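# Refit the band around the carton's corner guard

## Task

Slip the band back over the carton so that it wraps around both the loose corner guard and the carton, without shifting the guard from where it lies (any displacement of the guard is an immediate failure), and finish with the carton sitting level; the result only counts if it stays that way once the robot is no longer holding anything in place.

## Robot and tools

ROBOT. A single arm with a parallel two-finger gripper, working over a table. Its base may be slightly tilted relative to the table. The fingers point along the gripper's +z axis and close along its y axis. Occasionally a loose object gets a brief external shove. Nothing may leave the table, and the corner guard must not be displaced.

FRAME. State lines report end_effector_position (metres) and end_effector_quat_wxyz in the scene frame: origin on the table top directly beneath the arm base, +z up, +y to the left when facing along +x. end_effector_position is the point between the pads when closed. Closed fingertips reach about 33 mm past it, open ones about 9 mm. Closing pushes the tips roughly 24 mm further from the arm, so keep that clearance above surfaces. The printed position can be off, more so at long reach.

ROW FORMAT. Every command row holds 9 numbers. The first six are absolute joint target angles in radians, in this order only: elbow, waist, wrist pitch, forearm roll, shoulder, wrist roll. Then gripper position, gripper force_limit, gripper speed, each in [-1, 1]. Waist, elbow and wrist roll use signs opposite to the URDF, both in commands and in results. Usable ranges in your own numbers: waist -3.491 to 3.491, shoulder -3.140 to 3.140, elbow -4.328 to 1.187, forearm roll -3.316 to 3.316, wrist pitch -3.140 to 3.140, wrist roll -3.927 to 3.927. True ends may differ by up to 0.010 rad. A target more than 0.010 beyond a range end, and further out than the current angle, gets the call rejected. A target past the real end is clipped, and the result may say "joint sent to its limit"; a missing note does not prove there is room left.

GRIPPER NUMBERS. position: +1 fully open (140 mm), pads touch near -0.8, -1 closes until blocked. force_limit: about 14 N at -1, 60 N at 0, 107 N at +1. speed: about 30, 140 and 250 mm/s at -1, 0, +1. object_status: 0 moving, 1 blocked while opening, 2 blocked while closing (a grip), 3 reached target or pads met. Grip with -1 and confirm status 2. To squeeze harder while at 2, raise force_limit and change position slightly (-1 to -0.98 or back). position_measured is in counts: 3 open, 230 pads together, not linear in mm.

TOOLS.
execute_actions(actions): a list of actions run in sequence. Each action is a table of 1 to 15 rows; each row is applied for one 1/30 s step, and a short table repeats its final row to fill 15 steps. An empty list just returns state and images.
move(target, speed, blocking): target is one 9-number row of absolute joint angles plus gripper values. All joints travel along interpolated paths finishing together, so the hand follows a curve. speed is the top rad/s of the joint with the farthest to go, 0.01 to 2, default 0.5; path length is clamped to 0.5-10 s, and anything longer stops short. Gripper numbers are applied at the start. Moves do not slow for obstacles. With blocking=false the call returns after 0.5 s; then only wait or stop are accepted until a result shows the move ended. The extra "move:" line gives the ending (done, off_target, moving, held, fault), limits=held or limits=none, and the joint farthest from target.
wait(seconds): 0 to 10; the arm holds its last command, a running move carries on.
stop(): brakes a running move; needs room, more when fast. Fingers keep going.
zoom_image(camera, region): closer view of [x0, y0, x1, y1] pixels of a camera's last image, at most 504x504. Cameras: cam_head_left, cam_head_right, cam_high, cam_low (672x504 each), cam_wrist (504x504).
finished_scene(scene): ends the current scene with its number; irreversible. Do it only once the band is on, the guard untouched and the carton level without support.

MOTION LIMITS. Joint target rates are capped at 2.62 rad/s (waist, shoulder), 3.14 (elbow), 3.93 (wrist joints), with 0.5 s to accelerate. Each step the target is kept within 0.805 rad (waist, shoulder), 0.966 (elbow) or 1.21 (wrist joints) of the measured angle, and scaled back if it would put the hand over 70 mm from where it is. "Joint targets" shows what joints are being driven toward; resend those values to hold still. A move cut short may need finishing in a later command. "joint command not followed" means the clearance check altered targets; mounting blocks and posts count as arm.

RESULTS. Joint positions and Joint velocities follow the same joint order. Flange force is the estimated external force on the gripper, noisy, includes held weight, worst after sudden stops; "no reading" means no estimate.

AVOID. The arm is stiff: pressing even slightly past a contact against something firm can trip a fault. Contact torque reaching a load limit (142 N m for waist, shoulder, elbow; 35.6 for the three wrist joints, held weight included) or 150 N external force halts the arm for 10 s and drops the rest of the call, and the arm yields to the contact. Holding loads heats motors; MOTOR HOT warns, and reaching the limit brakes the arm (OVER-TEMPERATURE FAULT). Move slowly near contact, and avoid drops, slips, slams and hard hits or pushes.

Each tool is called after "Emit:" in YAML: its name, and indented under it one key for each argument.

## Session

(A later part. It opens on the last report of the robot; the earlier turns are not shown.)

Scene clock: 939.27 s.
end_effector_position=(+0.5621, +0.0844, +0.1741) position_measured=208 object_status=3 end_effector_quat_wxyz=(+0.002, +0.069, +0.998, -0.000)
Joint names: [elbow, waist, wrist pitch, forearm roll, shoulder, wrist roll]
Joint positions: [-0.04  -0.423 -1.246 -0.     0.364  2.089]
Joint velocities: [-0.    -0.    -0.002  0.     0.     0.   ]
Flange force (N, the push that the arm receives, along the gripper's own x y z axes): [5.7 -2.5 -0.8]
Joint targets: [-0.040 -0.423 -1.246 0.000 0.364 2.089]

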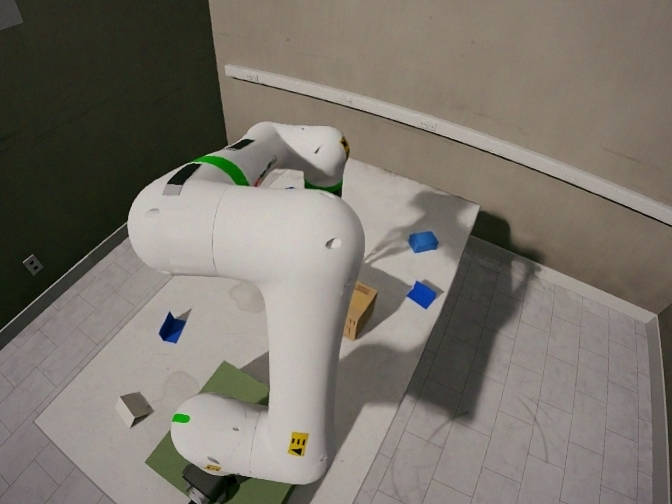

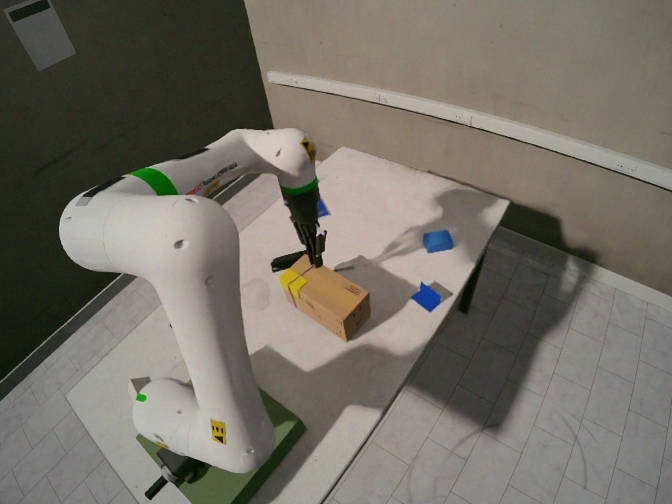

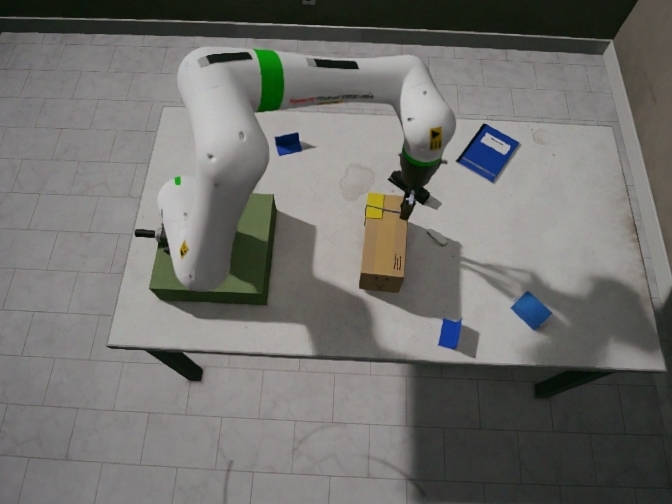

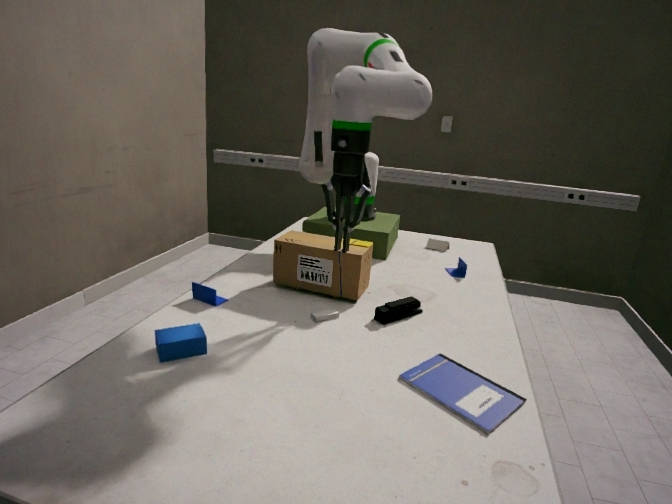

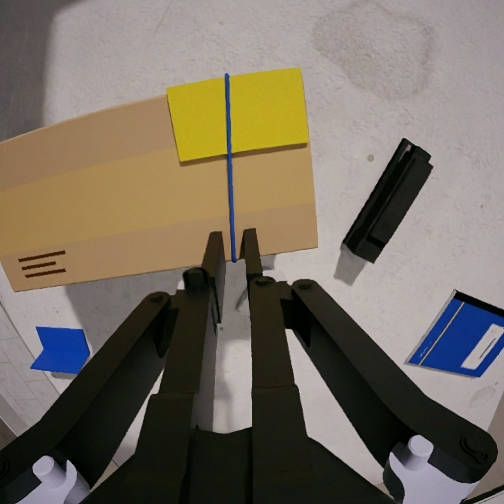

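Emit:
execute_actions:
  actions:
    - [[-0.03955,-0.42295,-1.24580,0,0.36457,2.08874,-1,-0.7,-1],[-0.03955,-0.42295,-1.24580,0,0.36457,2.08874,-1,-0.7,-1],[-0.03934,-0.42295,-1.24548,0,0.36469,2.08874,-1,-0.7,-1]]
    - [[-0.03934,-0.42295,-1.24548,0,0.36469,2.08874,-1,-0.7,-1]]

Scene clock: 947.70 s.
end_effector_position=(+0.5621, +0.0844, +0.1738) position_measured=230 object_status=3 end_effector_quat_wxyz=(+0.002, +0.069, +0.998, -0.000)
Joint names: [elbow, waist, wrist pitch, forearm roll, shoulder, wrist roll]
Joint positions: [-0.039 -0.423 -1.245 -0.     0.365  2.089]
Joint velocities: [-0.    -0.     0.    -0.    -0.001  0.   ]
Flange force (N, the push that the arm receives, along the gripper's own x y z axes): [1.9 -2.0 -2.4]
Flange force at the end of the 1st action (N, along the gripper's axes at the end of the call): [6.3 -3.5 -1.2]
Joint targets: [-0.039 -0.423 -1.245 0.000 0.365 2.089]

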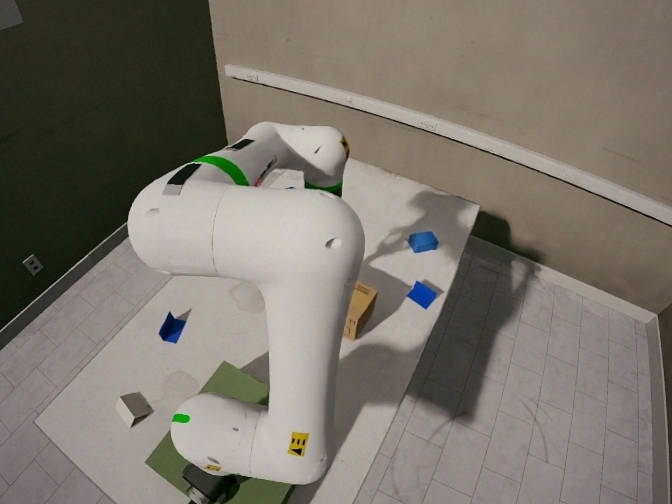

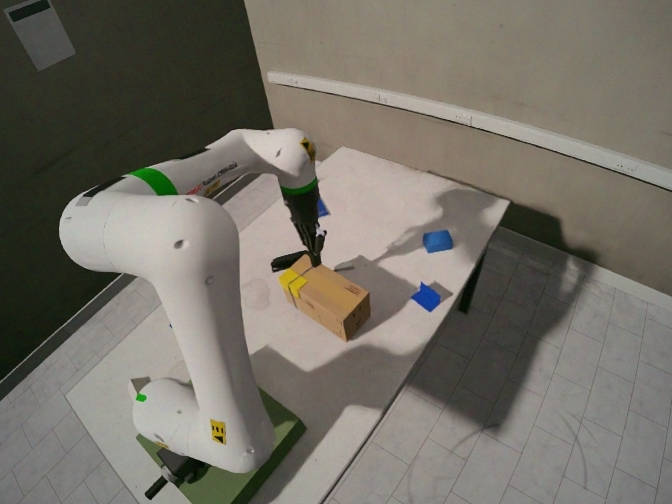

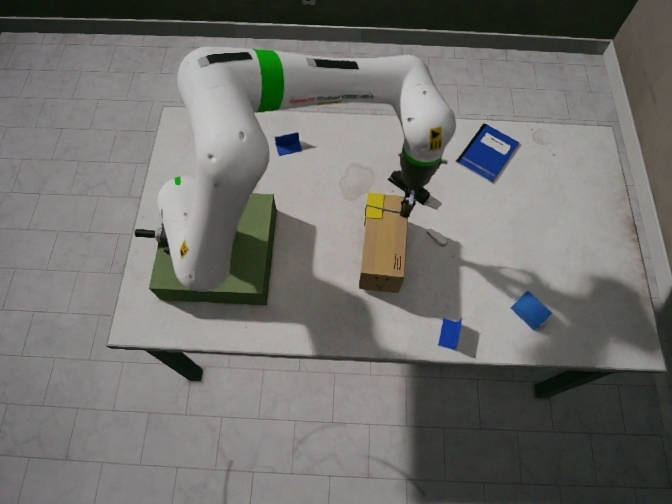

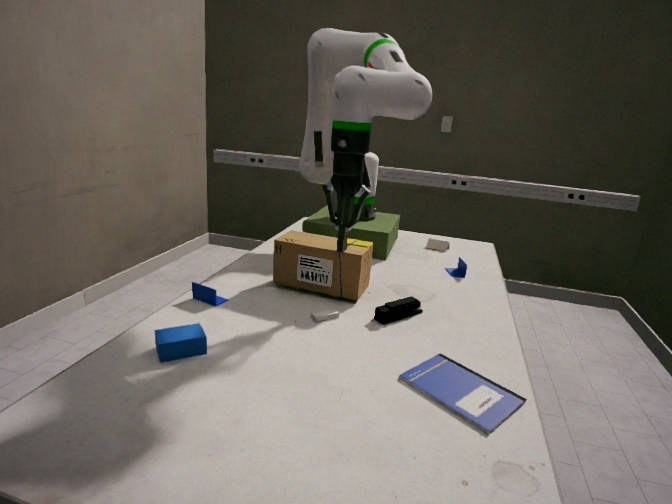

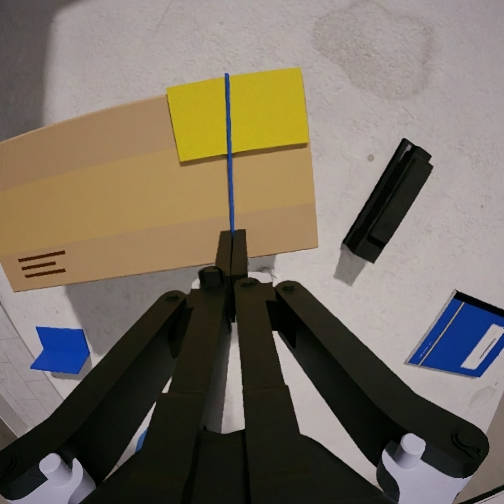

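Emit:
move:
  target: [-0.06026,-0.42095,-1.26533,0,0.36573,2.08674,-1,-0.7,-1]
  speed: 0.04

Scene clock: 985.37 s.
end_effector_position=(+0.5650, +0.0844, +0.1818) position_measured=230 object_status=3 end_effector_quat_wxyz=(+0.002, +0.069, +0.998, -0.000)
Joint names: [elbow, waist, wrist pitch, forearm roll, shoulder, wrist roll]
Joint positions: [-0.06  -0.421 -1.265 -0.     0.366  2.087]
Joint velocities: [-0.    -0.001  0.001  0.     0.     0.   ]
Flange force (N, the push that the arm receives, along the gripper's own x y z axes): [5.8 -1.7 1.6]
Joint targets: [-0.060 -0.421 -1.265 0.000 0.366 2.087]
move: done; limits=none; farthest joint: the waist, 0.000 radians from its target (0.002 radians at the start)

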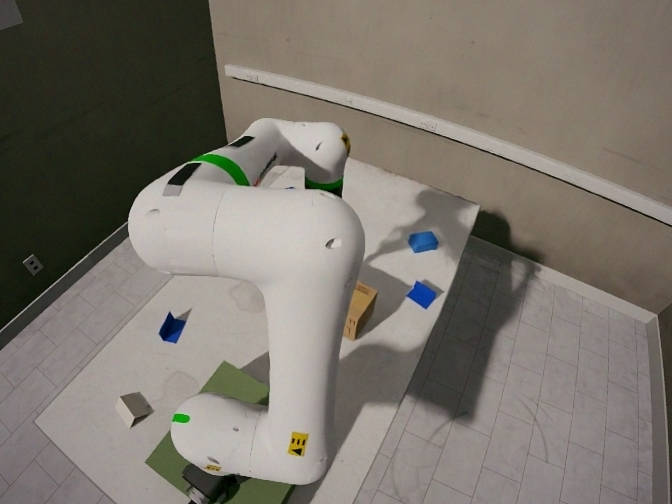

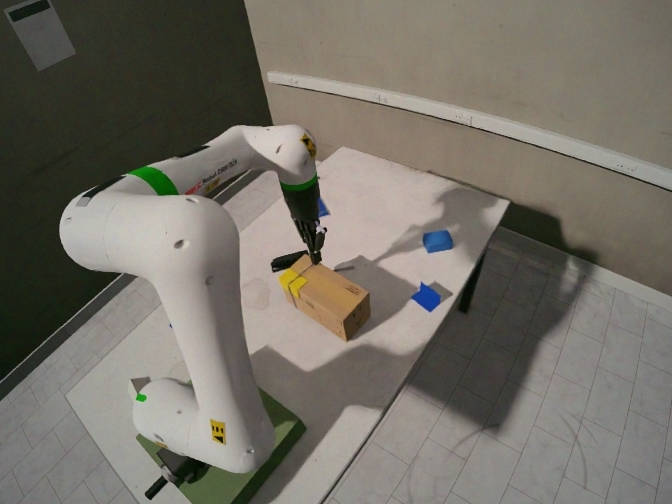

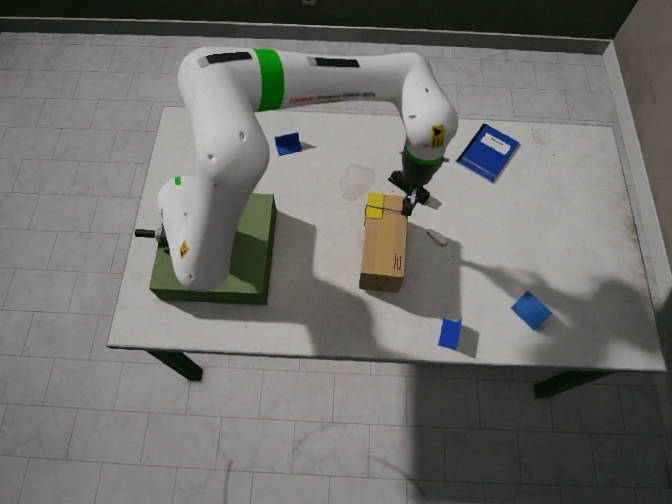

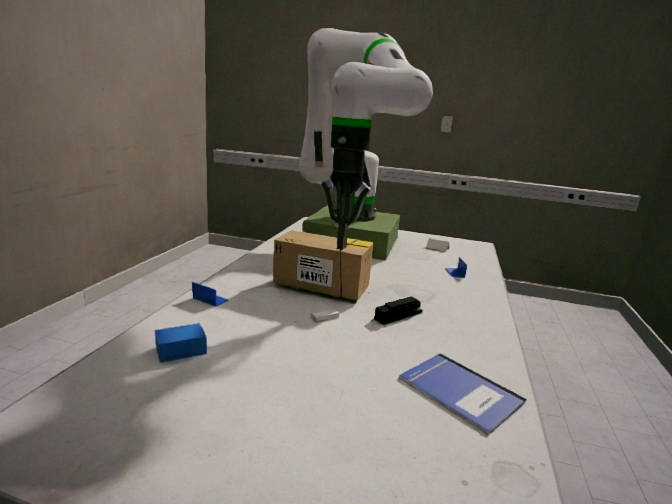

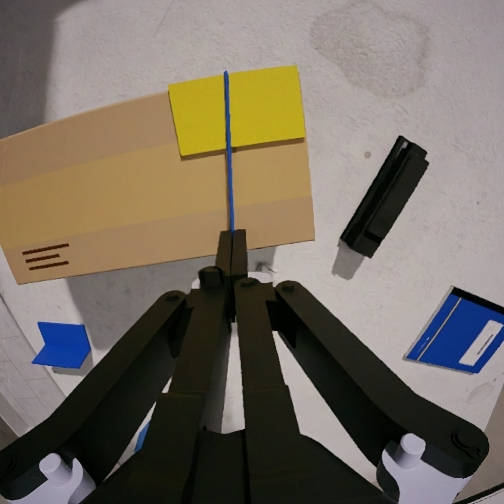

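Emit:
zoom_image:
  camera: "cam_low"
  region: [300, 215, 380, 305]

Region (300, 215, 380, 305) of cam_low's 672x504 image, scaled by 5.600, with more detail than that image has.

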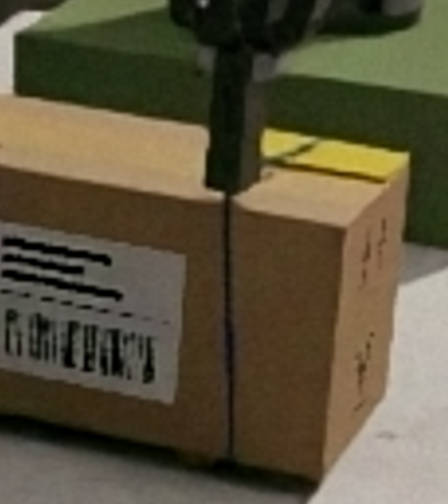

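The band is held. Move it along the carton.

Emit:
move:
  target: [-0.07051,-0.44357,-1.26811,0,0.37320,2.03436,-1,-0.7,-1]
  speed: 0.07

Scene clock: 994.33 s.
end_effector_position=(+0.5659, +0.0984, +0.1819) position_measured=230 object_status=3 end_effector_quat_wxyz=(+0.002, +0.032, +0.999, -0.000)
Joint names: [elbow, waist, wrist pitch, forearm roll, shoulder, wrist roll]
Joint positions: [-0.071 -0.444 -1.268 -0.     0.373  2.034]
Joint velocities: [ 0.     0.001 -0.001  0.    -0.    -0.   ]
Flange force (N, the push that the arm receives, along the gripper's own x y z axes): [5.9 1.2 2.1]
Joint targets: [-0.071 -0.444 -1.268 0.000 0.373 2.034]
move: done; limits=none; farthest joint: the waist, 0.000 radians from its target (0.023 radians at the start)

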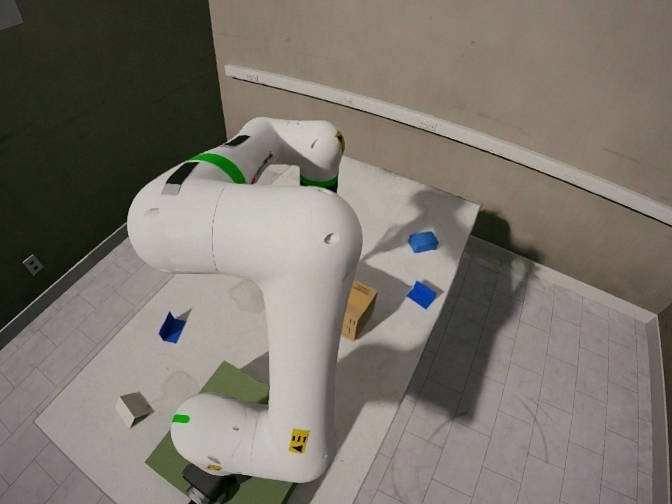

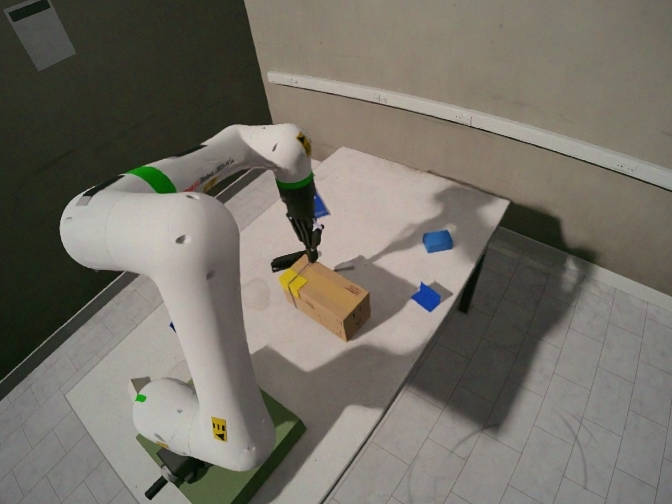

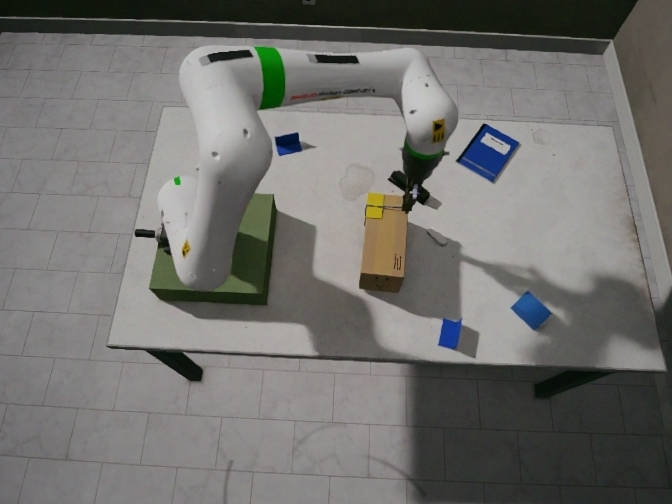

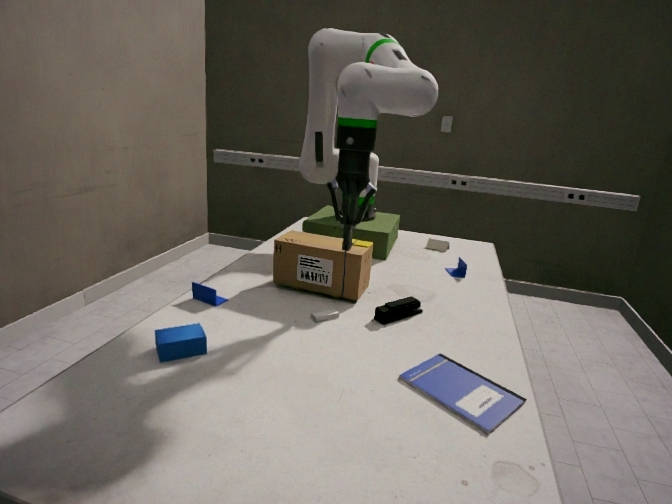

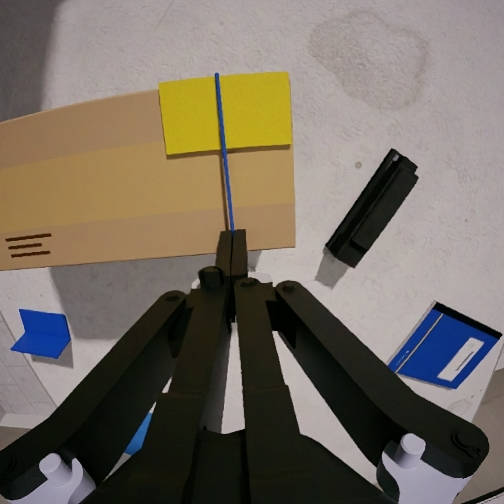

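Emit:
zoom_image:
  camera: "cam_low"
  region: [265, 210, 385, 310]

Emit:
zoom_image:
  camera: "cam_wrist"
  region: [140, 50, 340, 270]

Emit:
zoom_image:
  camera: "cam_head_right"
  region: [265, 240, 385, 350]

Region (265, 210, 385, 310) of cam_low's 672x504 image, scaled by 4.200, with more detail than that image has.

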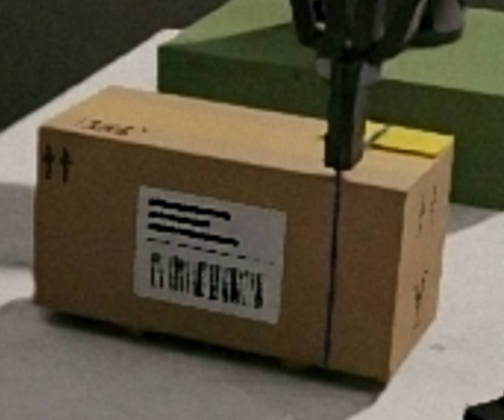

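Region (140, 50, 340, 270) of cam_wrist's 504x504 image, scaled by 2.291, with more detail than that image has; it fills the left 458 columns of this view, and the rest is white.

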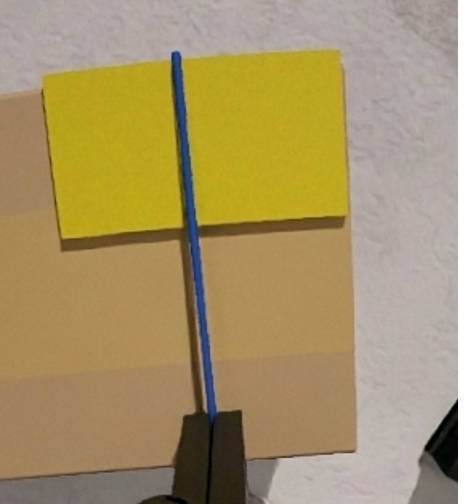

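Region (265, 240, 385, 350) of cam_head_right's 672x504 image, scaled by 4.200, with more detail than that image has; it fills the top 462 rows of this view, and the rest is white.

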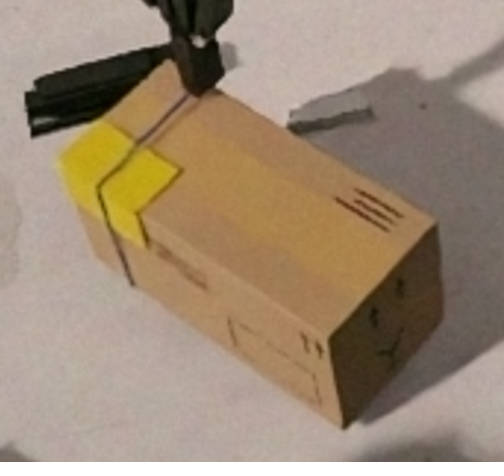

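Emit:
move:
  target: [-0.05286,-0.44598,-1.25320,0,0.37046,2.03677,-1,-0.7,-1]
  speed: 0.04

Emit:
execute_actions:
  actions:
    - [[-0.05286,-0.44598,-1.25320,0,0.37046,2.03677,-0.62,-0.7,-1]]
    - [[-0.05286,-0.44598,-1.25320,0,0.37046,2.03677,-0.62,-0.7,-1]]

Scene clock: 1044.13 s.
end_effector_position=(+0.5630, +0.0986, +0.1761) position_measured=230 object_status=3 end_effector_quat_wxyz=(+0.003, +0.032, +0.999, -0.000)
Joint names: [elbow, waist, wrist pitch, forearm roll, shoulder, wrist roll]
Joint positions: [-0.053 -0.446 -1.253 -0.     0.37   2.037]
Joint velocities: [-0. -0.  0. -0.  0. -0.]
Flange force (N, the push that the arm receives, along the gripper's own x y z axes): [1.6 -1.4 -0.5]
Joint targets: [-0.053 -0.446 -1.253 0.000 0.370 2.037]
move: done; limits=none; farthest joint: the waist, 0.000 radians from its target (0.002 radians at the start)

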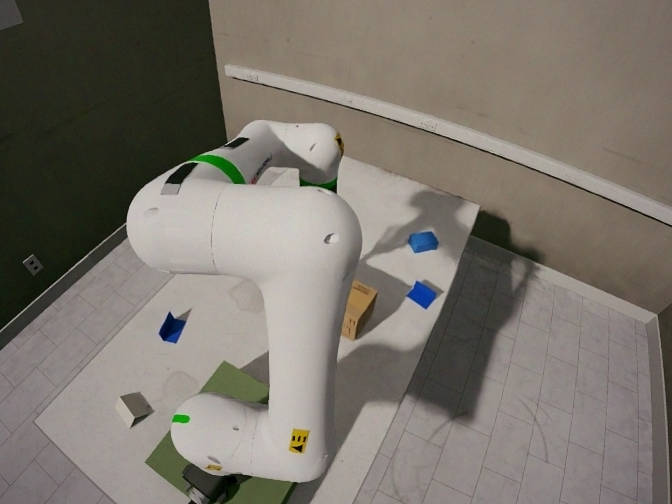

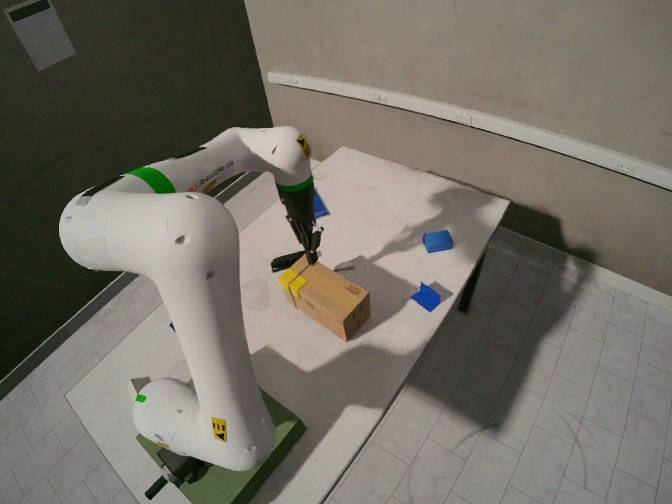

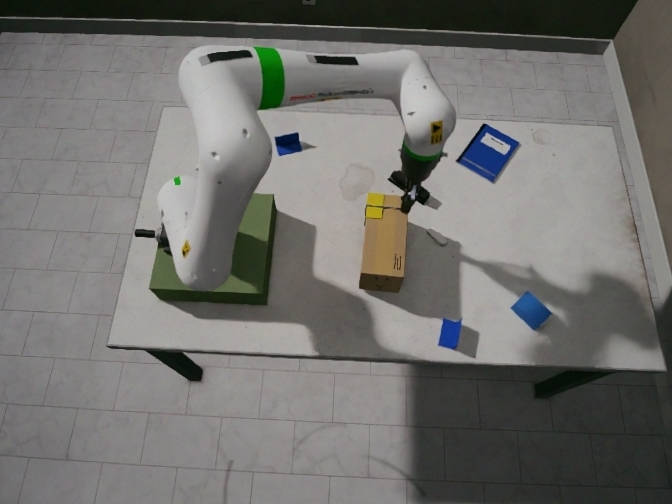

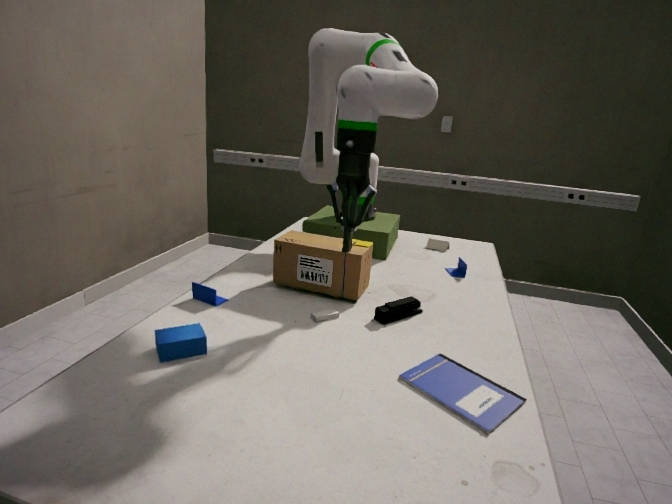

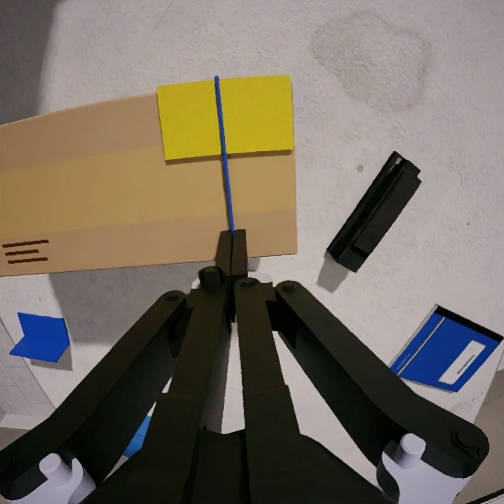

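Scene clock: 1045.13 s.
end_effector_position=(+0.5630, +0.0986, +0.1761) position_measured=208 object_status=3 end_effector_quat_wxyz=(+0.003, +0.032, +0.999, -0.000)
Joint names: [elbow, waist, wrist pitch, forearm roll, shoulder, wrist roll]
Joint positions: [-0.053 -0.446 -1.253 -0.     0.37   2.037]
Joint velocities: [ 0.  0. -0.  0. -0. -0.]
Flange force (N, the push that the arm receives, along the gripper's own x y z axes): [5.6 -1.4 -0.3]
Flange force at the end of the 1st action (N, along the gripper's axes at the end of the call): [0.3 -0.1 -0.8]
Joint targets: [-0.053 -0.446 -1.253 0.000 0.370 2.037]

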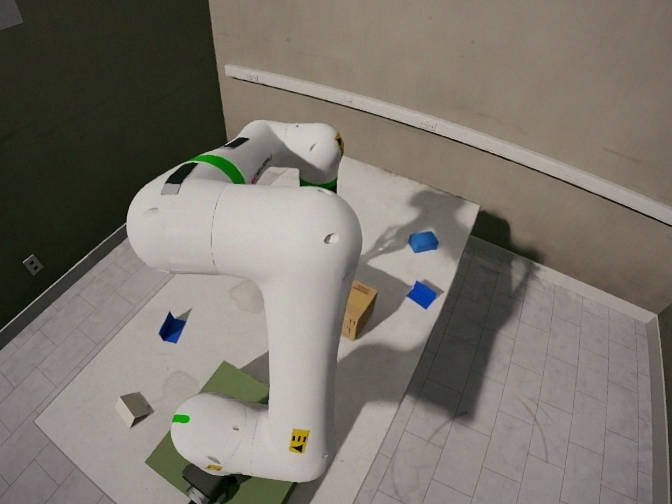

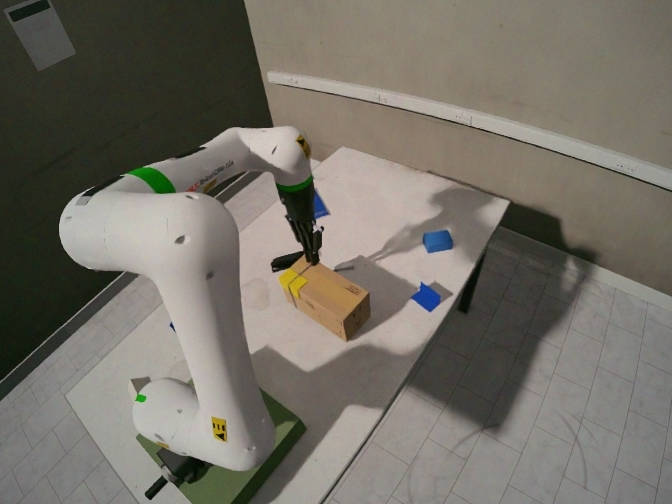

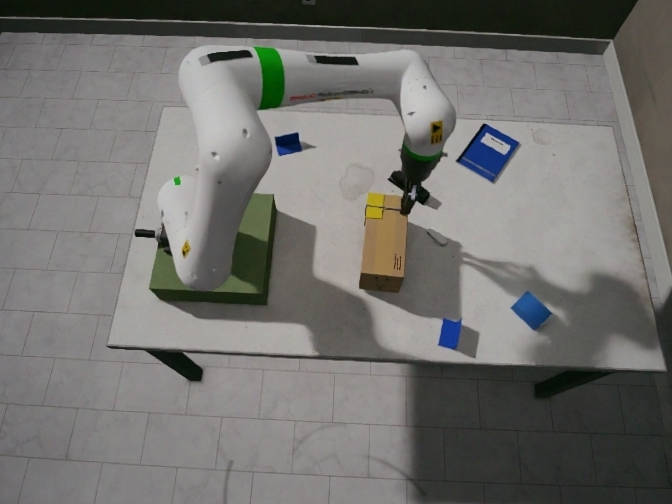

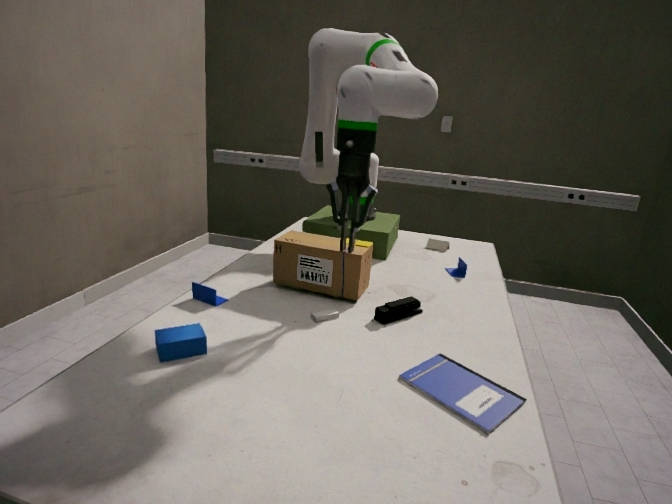

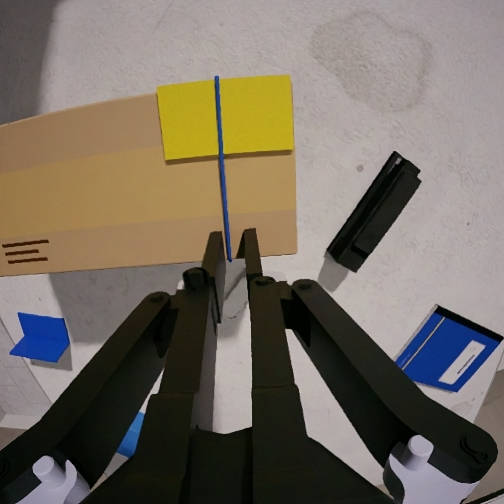

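Emit:
zoom_image:
  camera: "cam_wrist"
  region: [140, 60, 340, 280]

Emit:
zoom_image:
  camera: "cam_low"
  region: [265, 210, 385, 310]

Region (140, 60, 340, 280) of cam_wrist's 504x504 image, scaled by 2.291, with more detail than that image has; it fills the left 458 columns of this view, and the rest is white.

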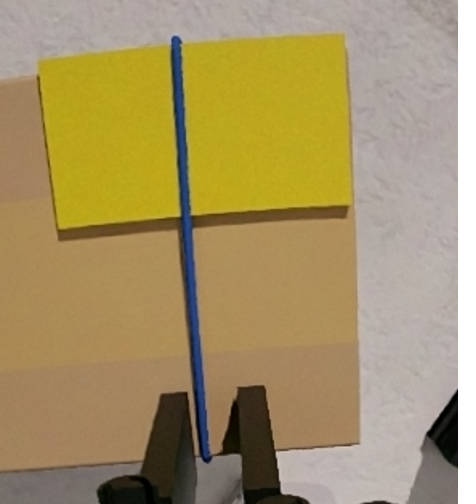

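Region (265, 210, 385, 310) of cam_low's 672x504 image, scaled by 4.200, with more detail than that image has.

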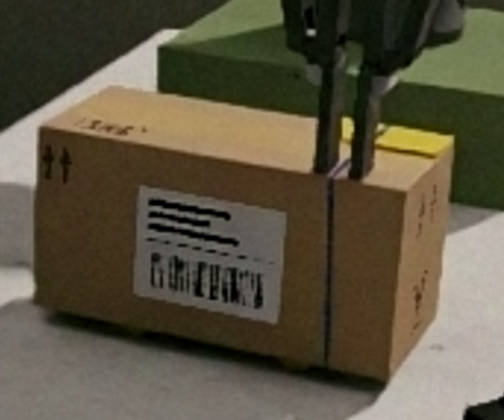

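Emit:
move:
  target: [0.18000,-0.54995,-1.28680,0,0.10400,2.14075,-0.62,-0.7,-1]
  speed: 0.3

Scene clock: 1160.40 s.
end_effector_position=(+0.4607, +0.1072, +0.2150) position_measured=208 object_status=3 end_effector_quat_wxyz=(+0.002, +0.032, +0.999, -0.000)
Joint names: [elbow, waist, wrist pitch, forearm roll, shoulder, wrist roll]
Joint positions: [ 0.18  -0.55  -1.287 -0.     0.104  2.141]
Joint velocities: [ 0.    -0.     0.001  0.    -0.001 -0.   ]
Flange force (N, the push that the arm receives, along the gripper's own x y z axes): [2.7 0.0 0.0]
Joint targets: [0.180 -0.550 -1.287 0.000 0.104 2.141]
move: done; limits=none; farthest joint: the waist, 0.000 radians from its target (0.104 radians at the start)

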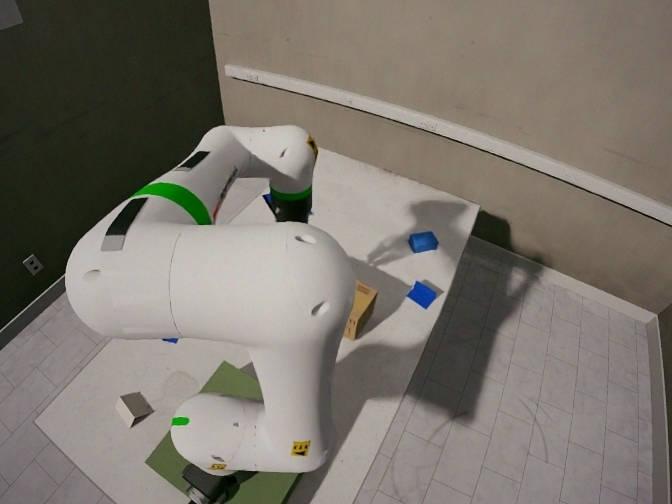

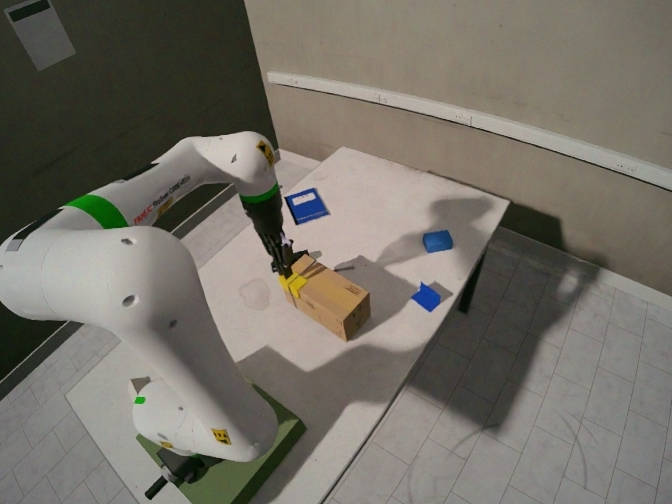

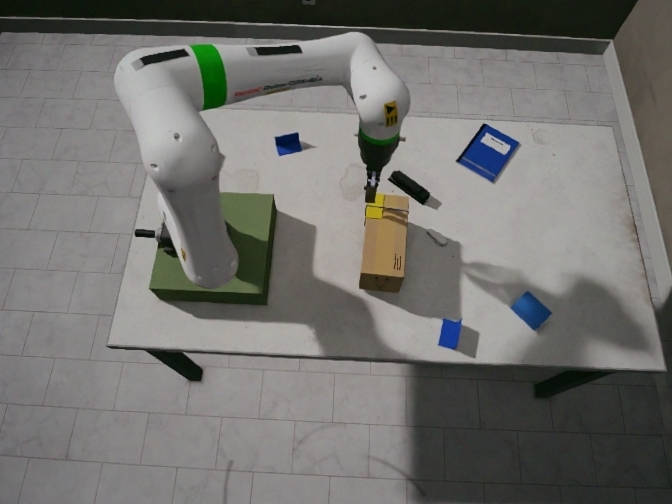

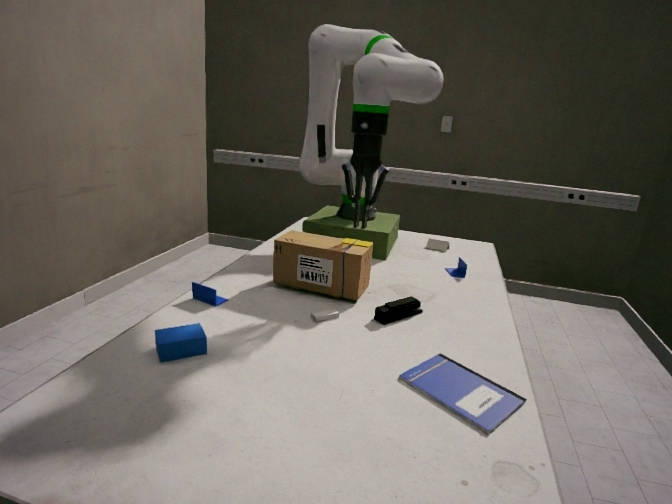

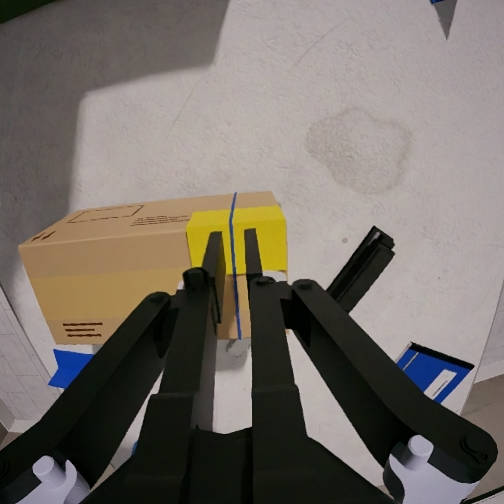

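Emit:
zoom_image:
  camera: "cam_wrist"
  region: [170, 175, 300, 265]

Emit:
zoom_image:
  camera: "cam_low"
  region: [265, 210, 385, 310]

Region (170, 175, 300, 265) of cam_wrist's 504x504 image, scaled by 3.877, with more detail than that image has; it fills the top 349 rows of this view, and the rest is white.

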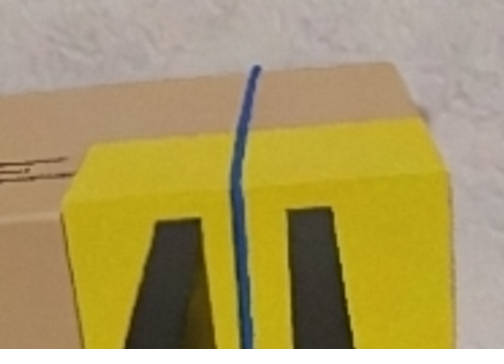

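Region (265, 210, 385, 310) of cam_low's 672x504 image, scaled by 4.200, with more detail than that image has.

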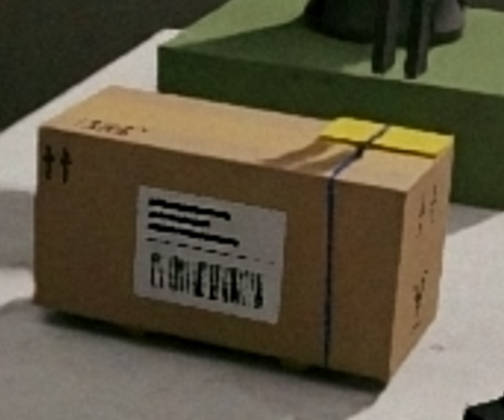

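Emit:
finished_scene:
  scene: 1

The scene is finished: the task was done.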